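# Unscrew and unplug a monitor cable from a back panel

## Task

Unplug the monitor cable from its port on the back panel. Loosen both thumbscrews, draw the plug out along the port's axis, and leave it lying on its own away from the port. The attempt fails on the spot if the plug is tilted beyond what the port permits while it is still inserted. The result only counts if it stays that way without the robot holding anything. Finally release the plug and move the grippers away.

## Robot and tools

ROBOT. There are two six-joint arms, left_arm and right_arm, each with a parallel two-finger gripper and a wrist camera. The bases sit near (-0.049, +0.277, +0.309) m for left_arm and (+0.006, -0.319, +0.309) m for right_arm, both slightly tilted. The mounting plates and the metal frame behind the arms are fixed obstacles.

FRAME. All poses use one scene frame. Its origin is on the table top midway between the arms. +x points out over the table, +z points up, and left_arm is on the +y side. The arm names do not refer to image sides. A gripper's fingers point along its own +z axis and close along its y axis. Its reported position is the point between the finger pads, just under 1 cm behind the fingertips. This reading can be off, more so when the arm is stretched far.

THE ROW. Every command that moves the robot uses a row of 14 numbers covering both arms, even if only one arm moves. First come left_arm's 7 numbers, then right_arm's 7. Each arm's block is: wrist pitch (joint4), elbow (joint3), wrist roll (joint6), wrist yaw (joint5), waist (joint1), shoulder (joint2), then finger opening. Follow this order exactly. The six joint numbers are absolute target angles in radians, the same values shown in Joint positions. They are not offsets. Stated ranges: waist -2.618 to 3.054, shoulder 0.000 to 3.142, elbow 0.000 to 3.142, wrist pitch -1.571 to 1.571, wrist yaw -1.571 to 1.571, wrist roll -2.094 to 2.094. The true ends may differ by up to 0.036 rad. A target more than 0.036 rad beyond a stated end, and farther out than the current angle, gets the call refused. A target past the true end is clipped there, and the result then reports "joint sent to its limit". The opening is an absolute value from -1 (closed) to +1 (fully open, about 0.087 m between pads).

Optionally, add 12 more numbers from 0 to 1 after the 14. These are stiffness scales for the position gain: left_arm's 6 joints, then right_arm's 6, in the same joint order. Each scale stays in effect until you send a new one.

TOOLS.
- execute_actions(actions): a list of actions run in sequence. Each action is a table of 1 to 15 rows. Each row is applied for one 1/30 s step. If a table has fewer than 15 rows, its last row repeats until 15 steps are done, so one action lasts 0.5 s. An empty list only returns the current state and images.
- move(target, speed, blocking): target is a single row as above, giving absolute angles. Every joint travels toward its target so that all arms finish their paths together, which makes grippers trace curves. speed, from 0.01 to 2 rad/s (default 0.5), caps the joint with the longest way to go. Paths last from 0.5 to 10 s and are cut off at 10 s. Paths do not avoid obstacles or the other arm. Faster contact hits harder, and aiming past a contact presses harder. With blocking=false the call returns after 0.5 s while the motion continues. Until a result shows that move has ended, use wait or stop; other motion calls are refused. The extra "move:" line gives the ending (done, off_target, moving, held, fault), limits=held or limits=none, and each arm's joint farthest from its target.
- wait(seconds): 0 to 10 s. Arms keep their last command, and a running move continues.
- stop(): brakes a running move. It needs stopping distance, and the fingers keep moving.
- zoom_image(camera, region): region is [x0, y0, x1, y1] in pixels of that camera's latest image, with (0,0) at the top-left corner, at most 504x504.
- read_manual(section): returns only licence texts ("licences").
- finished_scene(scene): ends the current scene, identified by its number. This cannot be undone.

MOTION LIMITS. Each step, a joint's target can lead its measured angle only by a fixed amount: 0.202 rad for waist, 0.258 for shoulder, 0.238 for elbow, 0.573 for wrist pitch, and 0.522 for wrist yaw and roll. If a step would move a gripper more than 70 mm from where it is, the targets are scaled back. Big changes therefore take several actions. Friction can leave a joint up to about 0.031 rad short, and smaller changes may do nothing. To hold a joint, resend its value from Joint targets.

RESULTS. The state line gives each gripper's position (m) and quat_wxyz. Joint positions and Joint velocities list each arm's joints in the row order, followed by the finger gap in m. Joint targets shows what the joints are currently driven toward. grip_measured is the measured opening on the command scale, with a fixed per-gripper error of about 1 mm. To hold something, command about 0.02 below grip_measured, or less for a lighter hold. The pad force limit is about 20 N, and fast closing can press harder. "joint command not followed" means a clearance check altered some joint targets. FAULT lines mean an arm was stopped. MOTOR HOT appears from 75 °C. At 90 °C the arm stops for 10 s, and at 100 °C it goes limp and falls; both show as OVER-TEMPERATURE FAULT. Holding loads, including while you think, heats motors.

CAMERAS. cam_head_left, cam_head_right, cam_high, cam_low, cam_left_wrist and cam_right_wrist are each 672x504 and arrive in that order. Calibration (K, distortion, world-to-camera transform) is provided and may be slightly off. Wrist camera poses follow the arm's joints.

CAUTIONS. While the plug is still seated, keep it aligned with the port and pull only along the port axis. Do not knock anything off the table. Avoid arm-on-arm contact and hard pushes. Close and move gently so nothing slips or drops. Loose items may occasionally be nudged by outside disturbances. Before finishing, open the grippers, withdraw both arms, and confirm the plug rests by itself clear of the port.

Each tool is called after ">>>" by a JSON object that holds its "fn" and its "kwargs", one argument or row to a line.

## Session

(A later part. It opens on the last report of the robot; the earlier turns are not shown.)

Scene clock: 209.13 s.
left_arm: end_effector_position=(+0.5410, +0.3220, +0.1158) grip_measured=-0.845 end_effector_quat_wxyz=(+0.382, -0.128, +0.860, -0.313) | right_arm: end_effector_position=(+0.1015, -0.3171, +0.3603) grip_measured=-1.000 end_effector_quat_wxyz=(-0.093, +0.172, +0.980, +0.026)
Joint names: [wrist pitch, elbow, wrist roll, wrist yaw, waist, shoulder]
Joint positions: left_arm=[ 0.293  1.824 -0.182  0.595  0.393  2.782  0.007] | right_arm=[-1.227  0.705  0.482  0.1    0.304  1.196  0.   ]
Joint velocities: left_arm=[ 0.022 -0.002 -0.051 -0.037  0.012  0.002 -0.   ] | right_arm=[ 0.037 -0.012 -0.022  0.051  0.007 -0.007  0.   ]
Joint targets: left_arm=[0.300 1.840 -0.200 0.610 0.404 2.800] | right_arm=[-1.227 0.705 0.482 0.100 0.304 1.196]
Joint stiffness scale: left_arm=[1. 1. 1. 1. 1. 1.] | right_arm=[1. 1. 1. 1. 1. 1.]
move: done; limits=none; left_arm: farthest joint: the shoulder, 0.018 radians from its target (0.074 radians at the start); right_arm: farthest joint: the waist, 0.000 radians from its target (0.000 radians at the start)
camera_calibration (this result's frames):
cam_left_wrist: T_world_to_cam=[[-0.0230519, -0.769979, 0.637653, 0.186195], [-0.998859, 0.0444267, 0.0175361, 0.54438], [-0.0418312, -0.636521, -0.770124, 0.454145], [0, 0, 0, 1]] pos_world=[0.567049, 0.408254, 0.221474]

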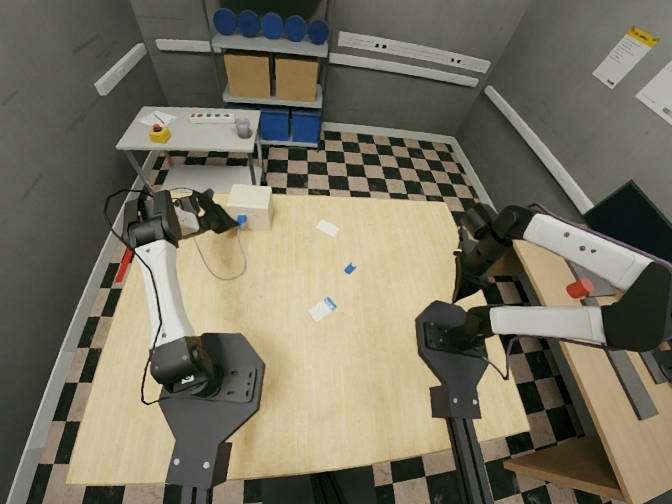

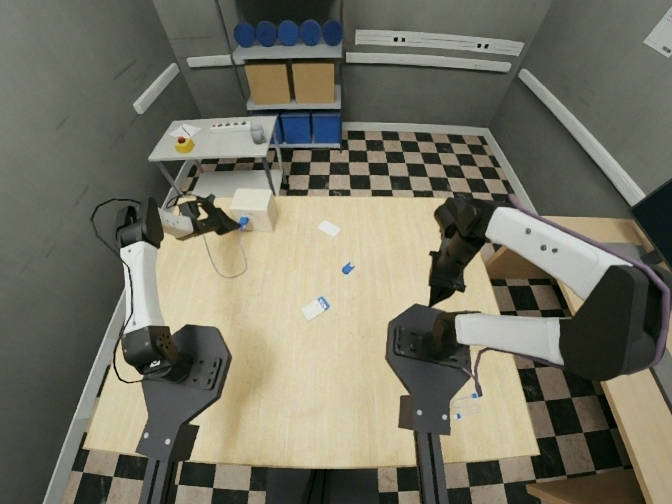

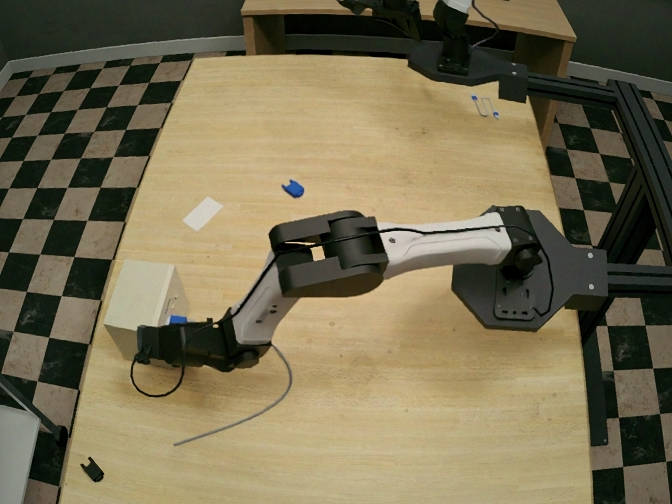

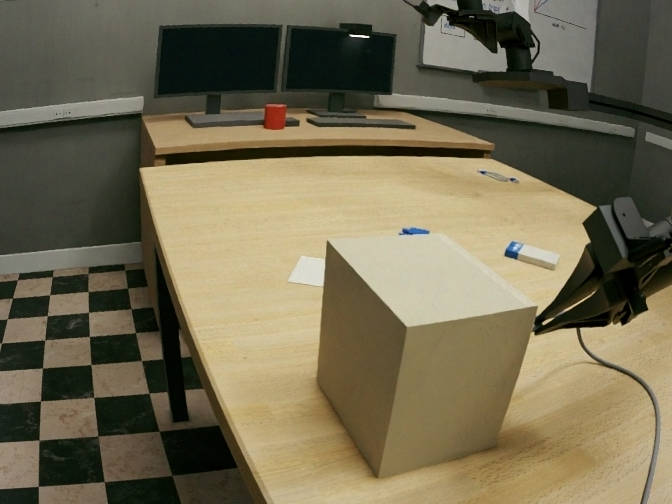

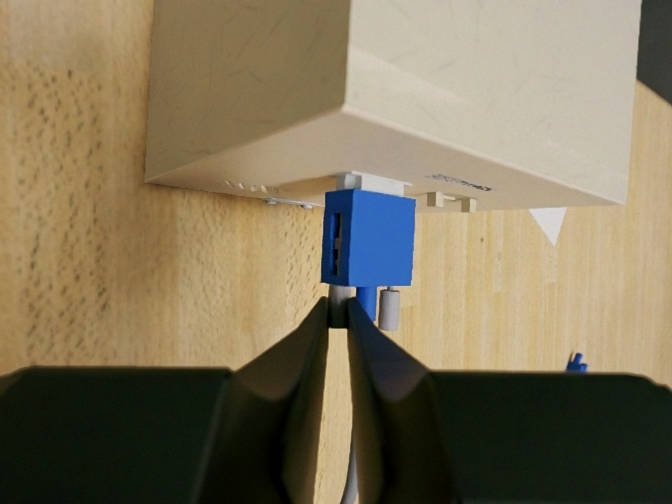

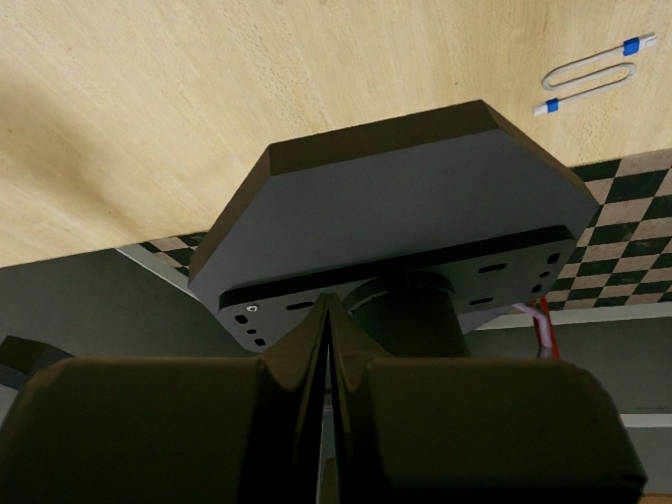

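>>> {"fn": "move", "kwargs": {
  "target": [0.30,1.84,-0.19,0.60,0.408,2.78,-0.72,-1.227,0.705,0.482,0.1,0.304,1.196,-1]
}}

>>> {"fn": "move", "kwargs": {
  "target": [0.25,1.78,-0.19,0.60,0.435,2.72,-0.72,-1.227,0.705,0.482,0.1,0.304,1.196,-1],
  "speed": 0.08
}}

Scene clock: 210.07 s.
left_arm: end_effector_position=(+0.5410, +0.3241, +0.1149) grip_measured=-0.720 end_effector_quat_wxyz=(+0.382, -0.129, +0.861, -0.309) | right_arm: end_effector_position=(+0.1015, -0.3171, +0.3603) grip_measured=-1.000 end_effector_quat_wxyz=(-0.093, +0.172, +0.980, +0.026)
Joint names: [wrist pitch, elbow, wrist roll, wrist yaw, waist, shoulder]
Joint positions: left_arm=[ 0.293  1.824 -0.179  0.589  0.395  2.782  0.012] | right_arm=[-1.227  0.705  0.482  0.1    0.304  1.196  0.   ]
Joint velocities: left_arm=[ 0.007 -0.007  0.051 -0.066  0.007 -0.012 -0.   ] | right_arm=[ 0.081 -0.002 -0.022 -0.051 -0.017 -0.027  0.   ]
Joint targets: left_arm=[0.300 1.840 -0.190 0.600 0.408 2.780] | right_arm=[-1.227 0.705 0.482 0.100 0.304 1.196]
Joint stiffness scale: left_arm=[1. 1. 1. 1. 1. 1.] | right_arm=[1. 1. 1. 1. 1. 1.]
move: done; limits=none; left_arm: farthest joint: the elbow, 0.016 radians from its target (0.016 radians at the start); right_arm: farthest joint: the waist, 0.000 radians from its target (0.000 radians at the start)
camera_calibration (this result's frames):
cam_left_wrist: T_world_to_cam=[[-0.0190286, -0.774182, 0.632677, 0.188129], [-0.99903, 0.0398534, 0.0187199, 0.545771], [-0.0397069, -0.631708, -0.774189, 0.452597], [0, 0, 0, 1]] pos_world=[0.566792, 0.409804, 0.221154]

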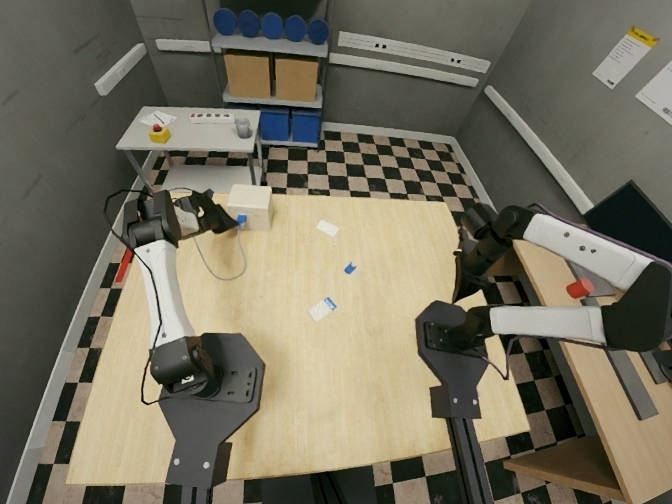

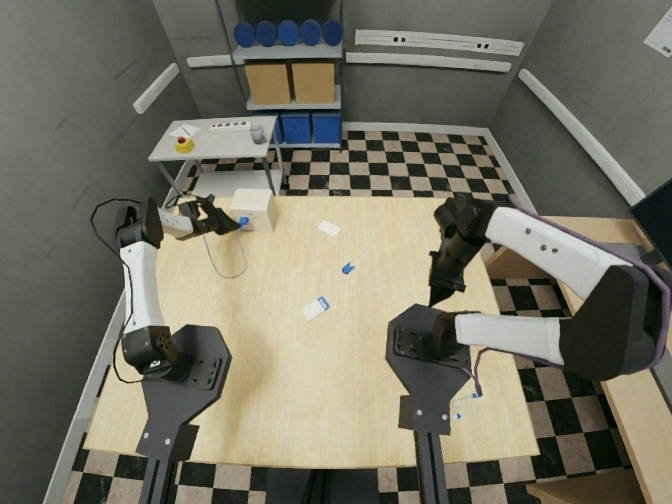

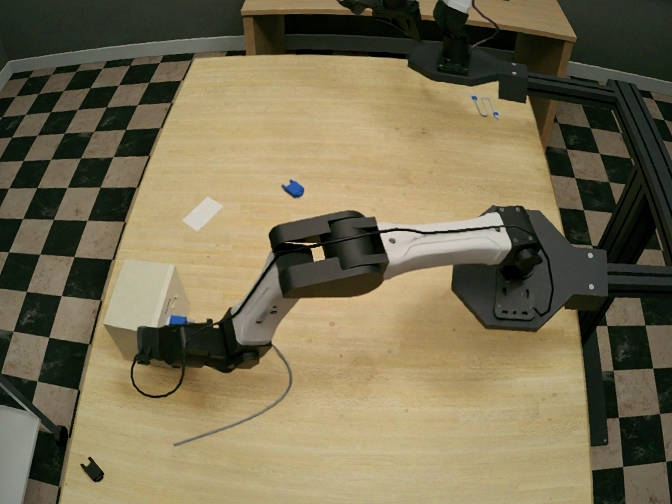

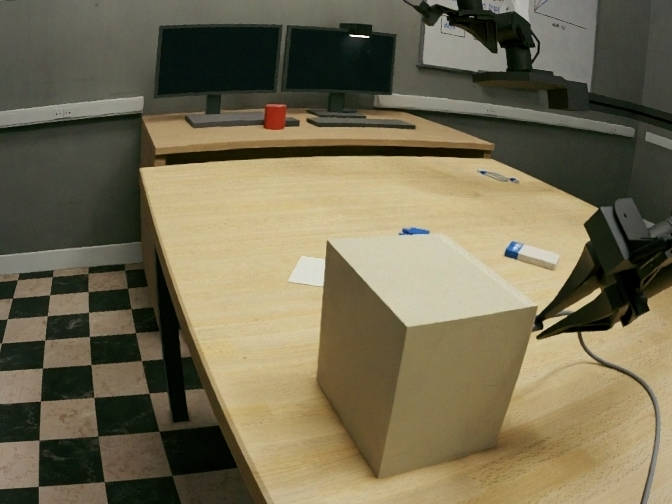

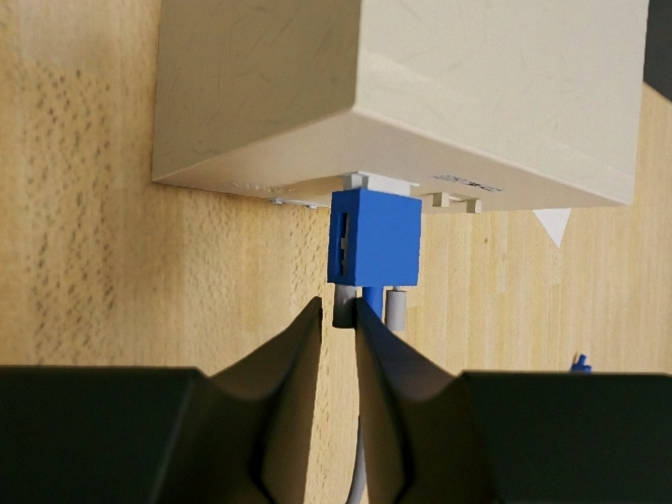

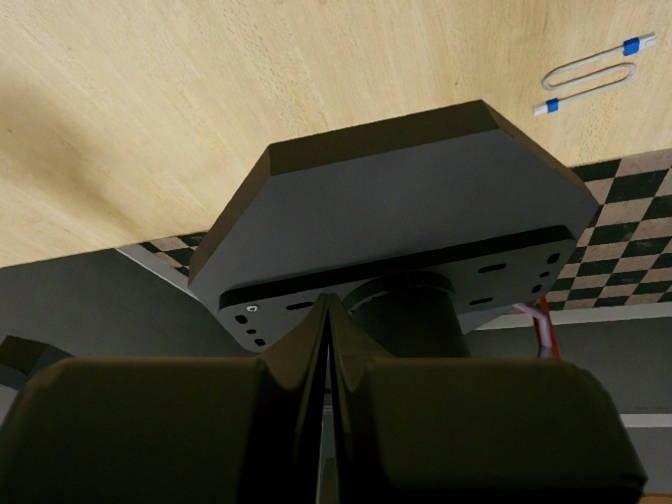

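Scene clock: 211.33 s.
left_arm: end_effector_position=(+0.5404, +0.3464, +0.1316) grip_measured=-0.720 end_effector_quat_wxyz=(+0.387, -0.143, +0.859, -0.302) | right_arm: end_effector_position=(+0.1015, -0.3171, +0.3603) grip_measured=-1.000 end_effector_quat_wxyz=(-0.093, +0.172, +0.980, +0.026)
Joint names: [wrist pitch, elbow, wrist roll, wrist yaw, waist, shoulder]
Joint positions: left_arm=[ 0.269  1.799 -0.183  0.59   0.427  2.727  0.012] | right_arm=[-1.227  0.705  0.482  0.1    0.304  1.196  0.   ]
Joint velocities: left_arm=[-0.066  0.007 -0.037 -0.037  0.007 -0.012  0.   ] | right_arm=[ 0.007 -0.012 -0.066 -0.007 -0.007 -0.007  0.   ]
Joint targets: left_arm=[0.250 1.780 -0.190 0.600 0.435 2.720] | right_arm=[-1.227 0.705 0.482 0.100 0.304 1.196]
Joint stiffness scale: left_arm=[1. 1. 1. 1. 1. 1.] | right_arm=[1. 1. 1. 1. 1. 1.]
move: done; limits=none; left_arm: farthest joint: the elbow, 0.019 radians from its target (0.044 radians at the start); right_arm: farthest joint: the waist, 0.000 radians from its target (0.000 radians at the start)
camera_calibration (this result's frames):
cam_left_wrist: T_world_to_cam=[[0.0075772, -0.77505, 0.631855, 0.180851], [-0.999777, 0.00659726, 0.0200817, 0.555758], [-0.0197328, -0.631866, -0.774826, 0.468912], [0, 0, 0, 1]] pos_world=[0.563516, 0.432792, 0.237894]

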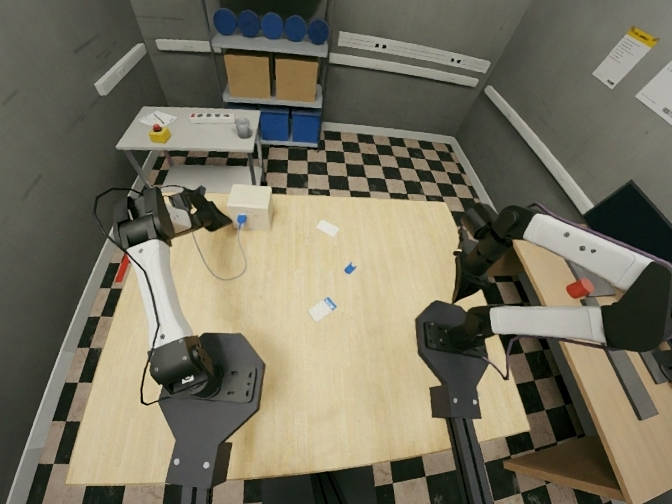

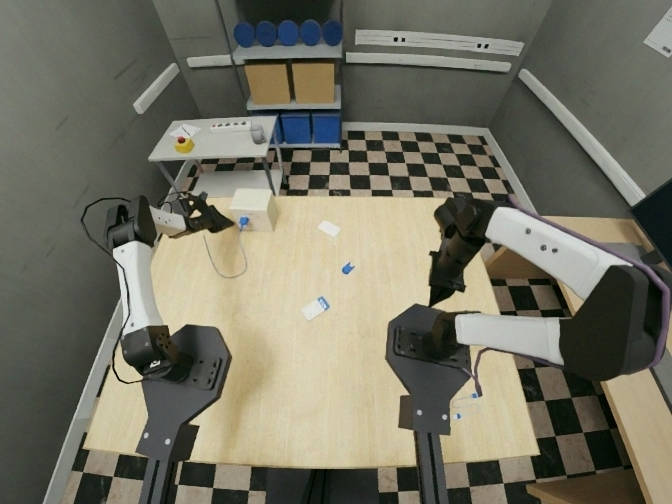

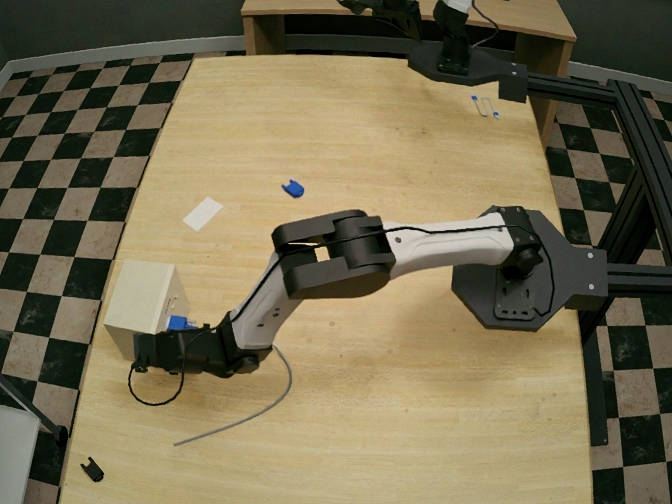

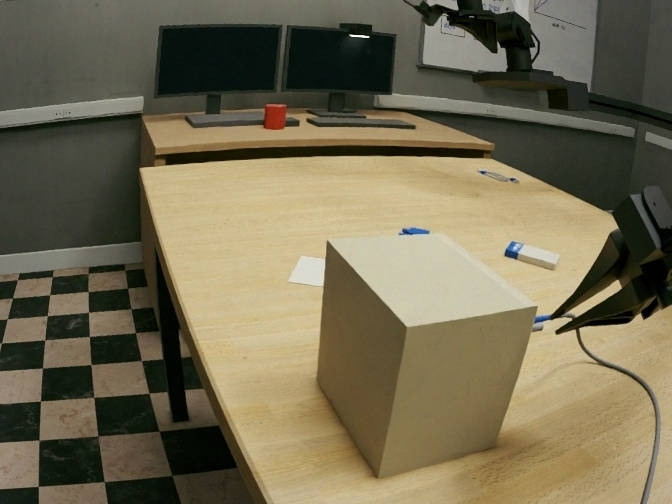

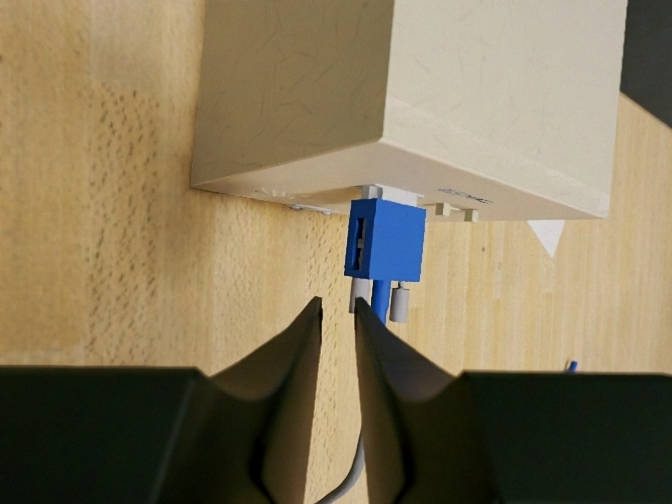

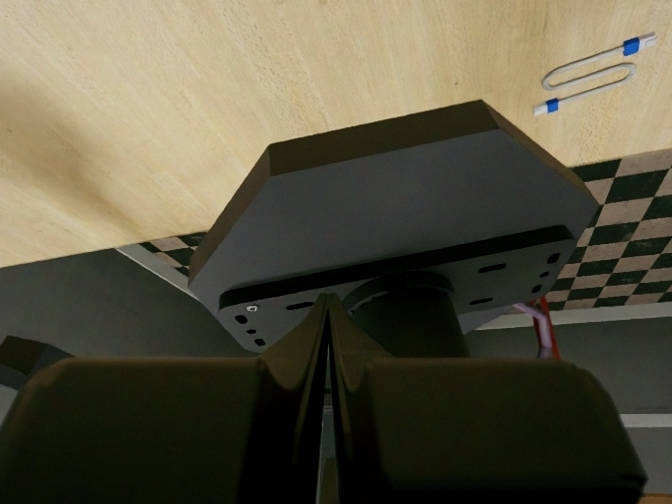

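>>> {"fn": "move", "kwargs": {
  "target": [0.23,1.63,0.22,-0.05,0.16,2.56,0.4,-1.227,0.705,0.482,0.1,0.304,1.196,-1],
  "speed": 0.8
}}

>>> {"fn": "move", "kwargs": {
  "target": [0.327,1.74,0.363,-0.29,0.092,2.735,0.1,-1.227,0.705,0.482,0.1,0.304,1.196,-1],
  "speed": 0.4
}}

>>> {"fn": "move", "kwargs": {
  "target": [0.322,1.71,0.03,0.27,0.268,2.735,-0.4,-1.227,0.705,0.482,0.1,0.304,1.196,-1],
  "speed": 0.35
}}

Scene clock: 213.63 s.
left_arm: end_effector_position=(+0.5455, +0.3055, +0.1559) grip_measured=+0.400 end_effector_quat_wxyz=(+0.390, +0.027, +0.920, -0.008) | right_arm: end_effector_position=(+0.1015, -0.3171, +0.3603) grip_measured=-1.000 end_effector_quat_wxyz=(-0.093, +0.172, +0.980, +0.026)
Joint names: [wrist pitch, elbow, wrist roll, wrist yaw, waist, shoulder]
Joint positions: left_arm=[ 0.249  1.65   0.214 -0.038  0.157  2.567  0.061] | right_arm=[-1.227  0.705  0.482  0.1    0.304  1.196  0.   ]
Joint velocities: left_arm=[-0.051  0.007  0.007 -0.022  0.002 -0.002 -0.   ] | right_arm=[-0.007 -0.017  0.022  0.066 -0.002  0.002  0.   ]
Joint targets: left_arm=[0.230 1.630 0.220 -0.050 0.160 2.560] | right_arm=[-1.227 0.705 0.482 0.100 0.304 1.196]
Joint stiffness scale: left_arm=[1. 1. 1. 1. 1. 1.] | right_arm=[1. 1. 1. 1. 1. 1.]
move: done; limits=none; left_arm: farthest joint: the elbow, 0.020 radians from its target (0.169 radians at the start); right_arm: farthest joint: the waist, 0.000 radians from its target (0.000 radians at the start)
camera_calibration (this result's frames):
cam_left_wrist: T_world_to_cam=[[-0.0594303, -0.998229, -0.00275526, 0.337445], [-0.99585, 0.0590977, 0.0692075, 0.534733], [-0.068922, 0.00685685, -0.997598, 0.328461], [0, 0, 0, 1]] pos_world=[0.575207, 0.302993, 0.291594]

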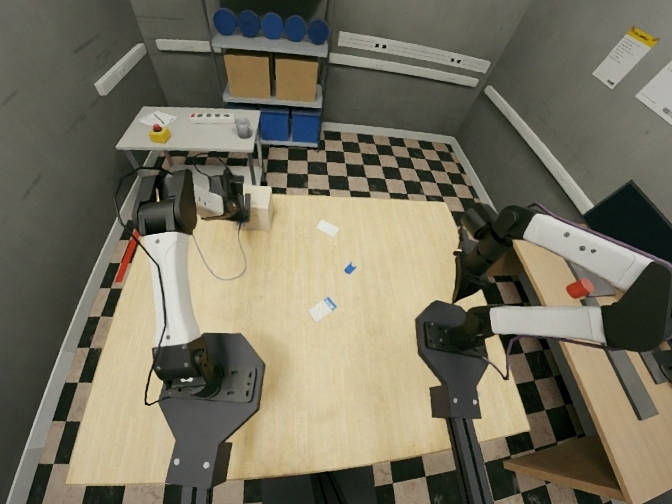

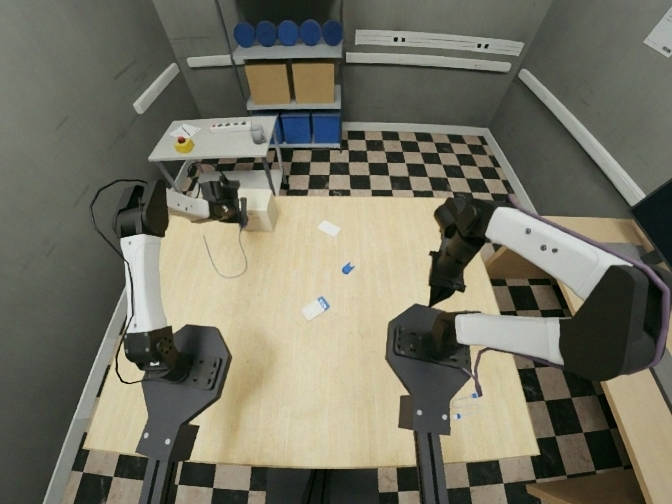

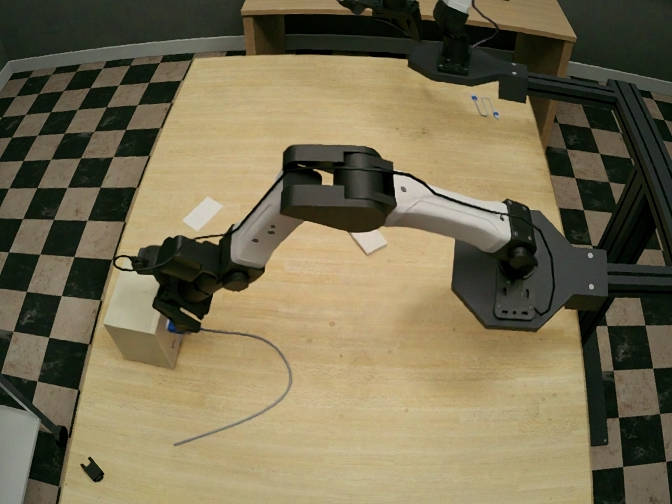

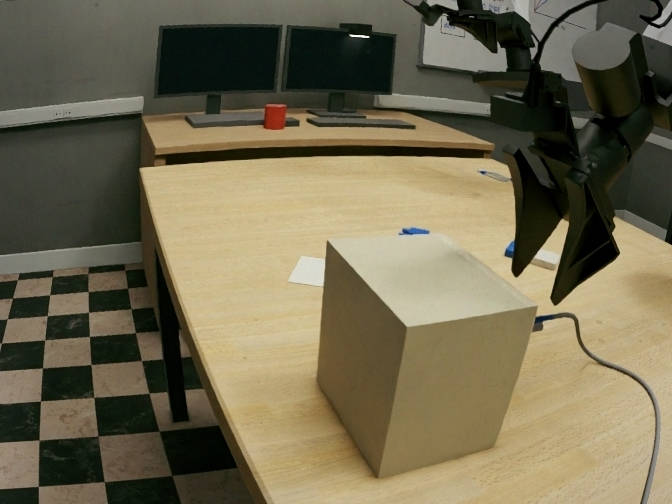

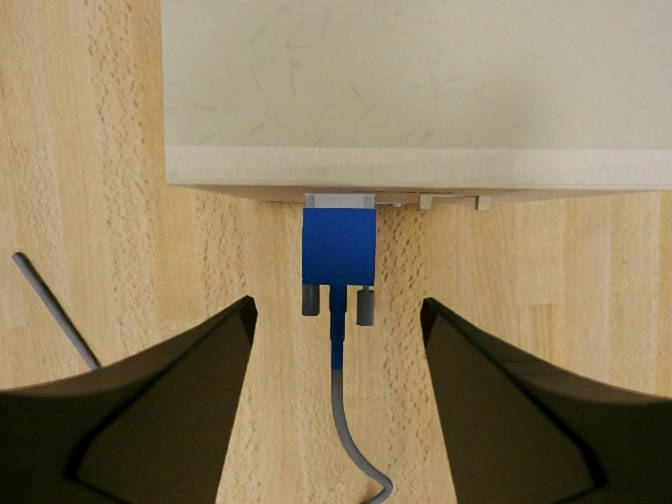

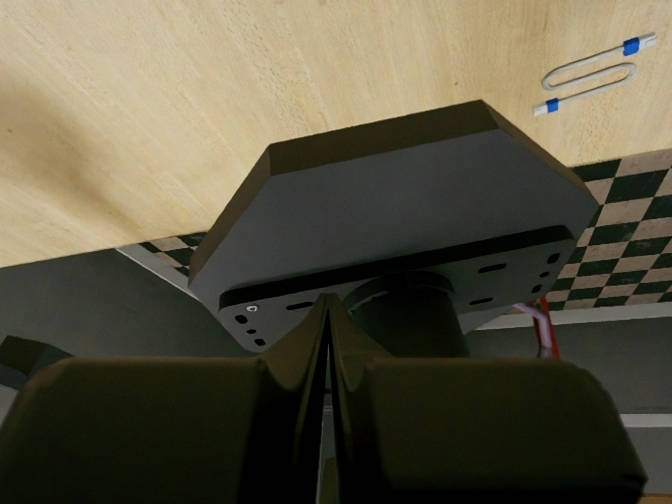

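Scene clock: 215.03 s.
left_arm: end_effector_position=(+0.5402, +0.3078, +0.1103) grip_measured=+0.100 end_effector_quat_wxyz=(+0.363, +0.073, +0.922, +0.112) | right_arm: end_effector_position=(+0.1015, -0.3171, +0.3603) grip_measured=-1.000 end_effector_quat_wxyz=(-0.093, +0.172, +0.980, +0.026)
Joint names: [wrist pitch, elbow, wrist roll, wrist yaw, waist, shoulder]
Joint positions: left_arm=[ 0.321  1.722  0.356 -0.278  0.098  2.72   0.048] | right_arm=[-1.227  0.705  0.482  0.1    0.304  1.196  0.   ]
Joint velocities: left_arm=[ 0.007  0.007 -0.066 -0.007  0.017  0.012 -0.001] | right_arm=[-0.007  0.022  0.022 -0.007 -0.012  0.007  0.   ]
Joint targets: left_arm=[0.327 1.740 0.363 -0.290 0.092 2.735] | right_arm=[-1.227 0.705 0.482 0.100 0.304 1.196]
Joint stiffness scale: left_arm=[1. 1. 1. 1. 1. 1.] | right_arm=[1. 1. 1. 1. 1. 1.]
move: done; limits=none; left_arm: farthest joint: the elbow, 0.018 radians from its target (0.090 radians at the start); right_arm: farthest joint: the waist, 0.000 radians from its target (0.000 radians at the start)
camera_calibration (this result's frames):
cam_left_wrist: T_world_to_cam=[[-0.0577814, -0.964467, -0.257808, 0.356144], [-0.991945, 0.026307, 0.123905, 0.53443], [-0.11272, 0.262891, -0.958218, 0.223077], [0, 0, 0, 1]] pos_world=[0.575849, 0.270785, 0.239355]

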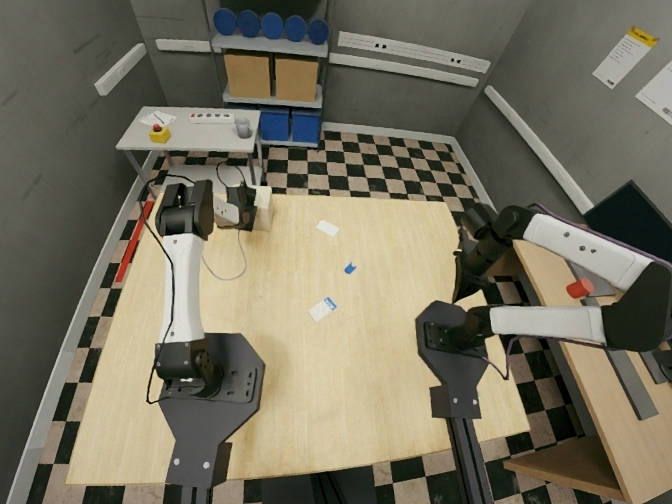

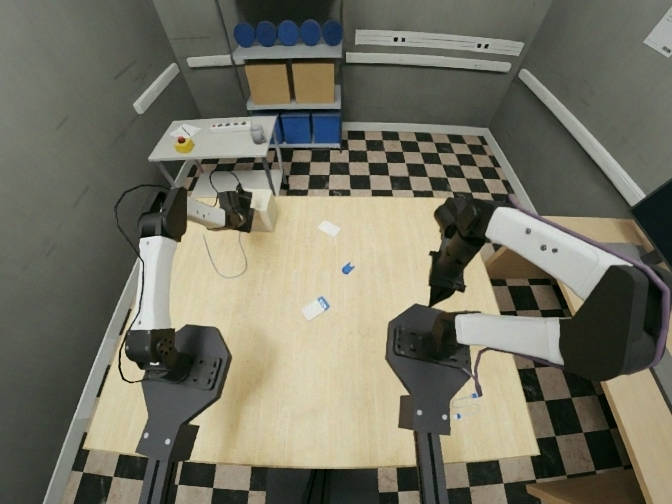

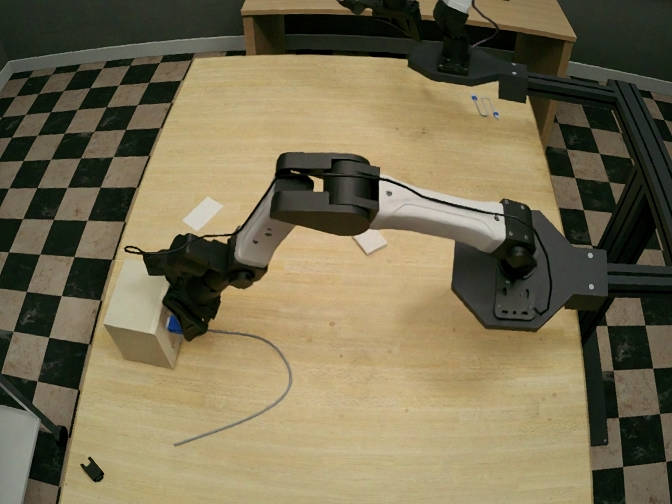

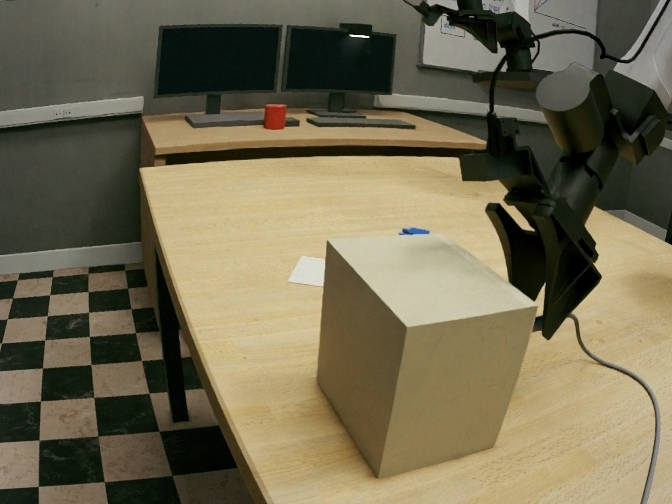

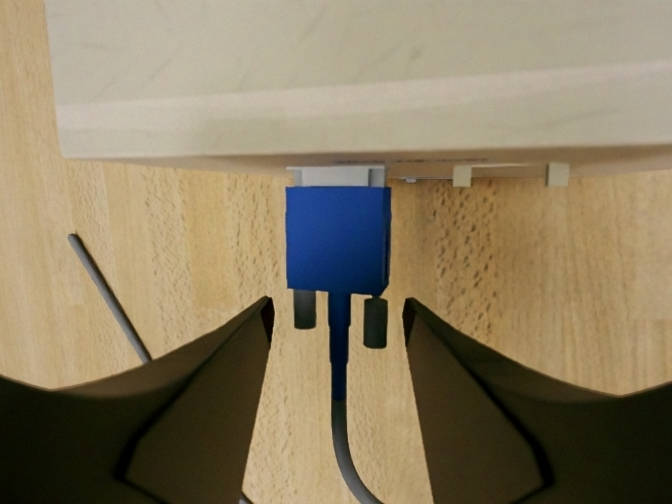

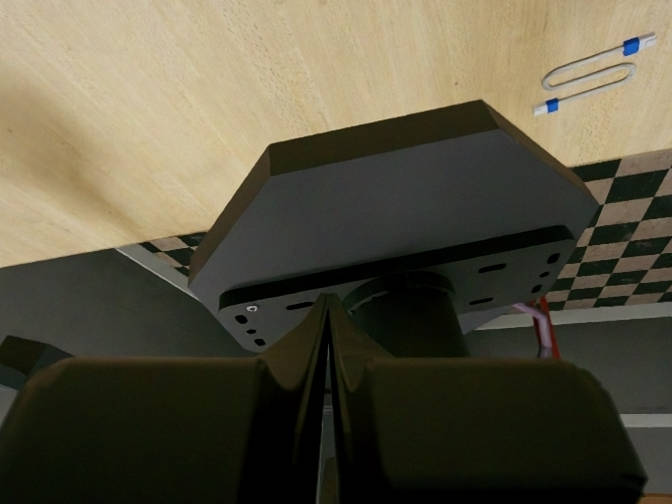

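Scene clock: 217.17 s.
left_arm: end_effector_position=(+0.5416, +0.3060, +0.1101) grip_measured=-0.320 end_effector_quat_wxyz=(+0.392, -0.036, +0.907, -0.148) | right_arm: end_effector_position=(+0.1015, -0.3171, +0.3603) grip_measured=-1.000 end_effector_quat_wxyz=(-0.093, +0.172, +0.980, +0.026)
Joint names: [wrist pitch, elbow, wrist roll, wrist yaw, waist, shoulder]
Joint positions: left_arm=[0.305 1.722 0.057 0.258 0.267 2.707 0.03 ] | right_arm=[-1.227  0.705  0.482  0.1    0.304  1.196  0.   ]
Joint velocities: left_arm=[ 0.022 -0.002  0.037  0.051  0.007 -0.022 -0.   ] | right_arm=[-0.066 -0.002 -0.007 -0.022 -0.022  0.007  0.   ]
Joint targets: left_arm=[0.322 1.710 0.030 0.270 0.268 2.735] | right_arm=[-1.227 0.705 0.482 0.100 0.304 1.196]
Joint stiffness scale: left_arm=[1. 1. 1. 1. 1. 1.] | right_arm=[1. 1. 1. 1. 1. 1.]
move: off_target (left_arm); limits=none; left_arm: farthest joint: the shoulder, 0.028 radians from its target (0.015 radians at the start); right_arm: farthest joint: the waist, 0.000 radians from its target (0.000 radians at the start)
camera_calibration (this result's frames):
cam_left_wrist: T_world_to_cam=[[-0.0546329, -0.952292, 0.30026, 0.287602], [-0.996627, 0.0704465, 0.0420869, 0.533984], [-0.0612312, -0.296948, -0.952928, 0.366386], [0, 0, 0, 1]] pos_world=[0.570329, 0.345061, 0.24031]

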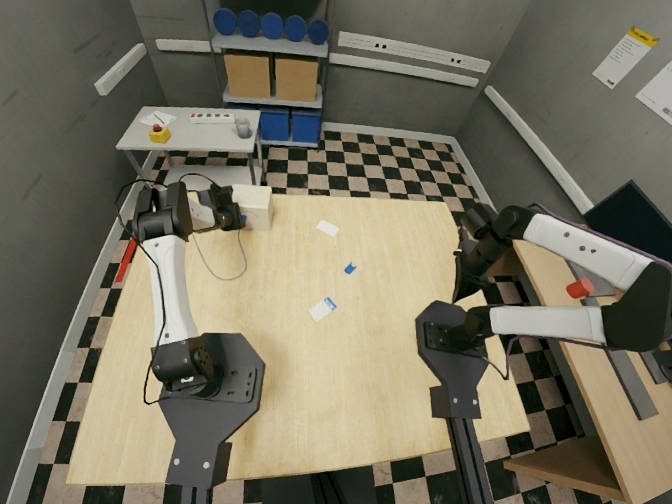

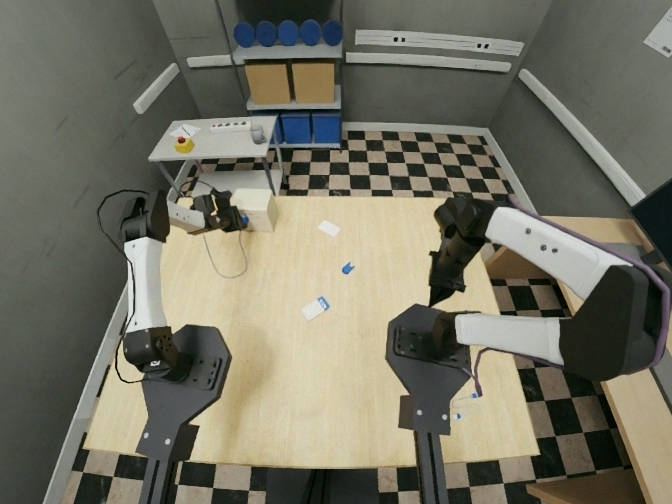

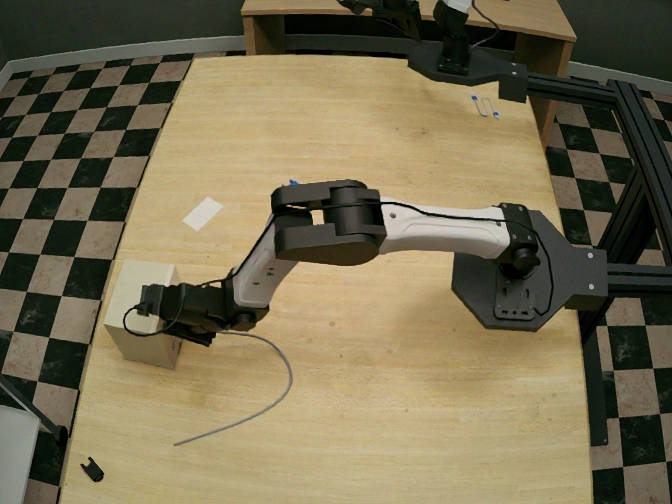

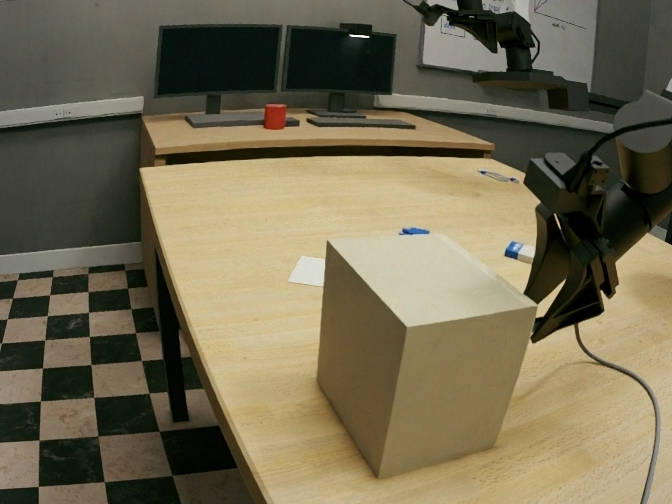

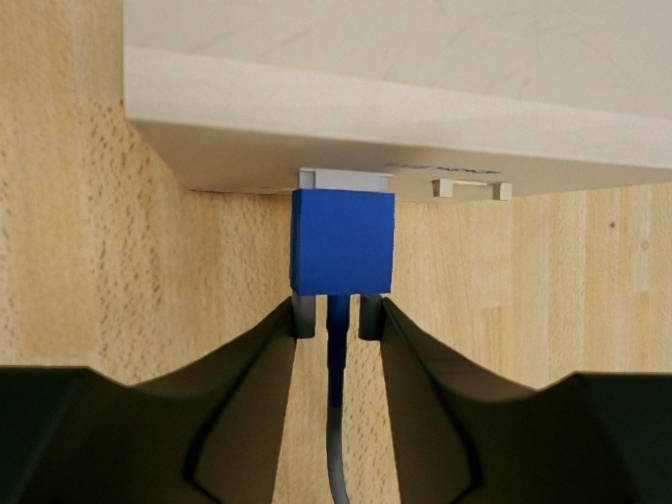

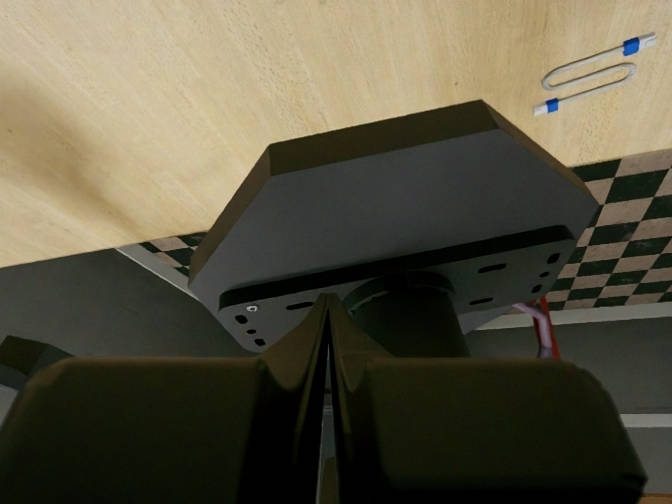

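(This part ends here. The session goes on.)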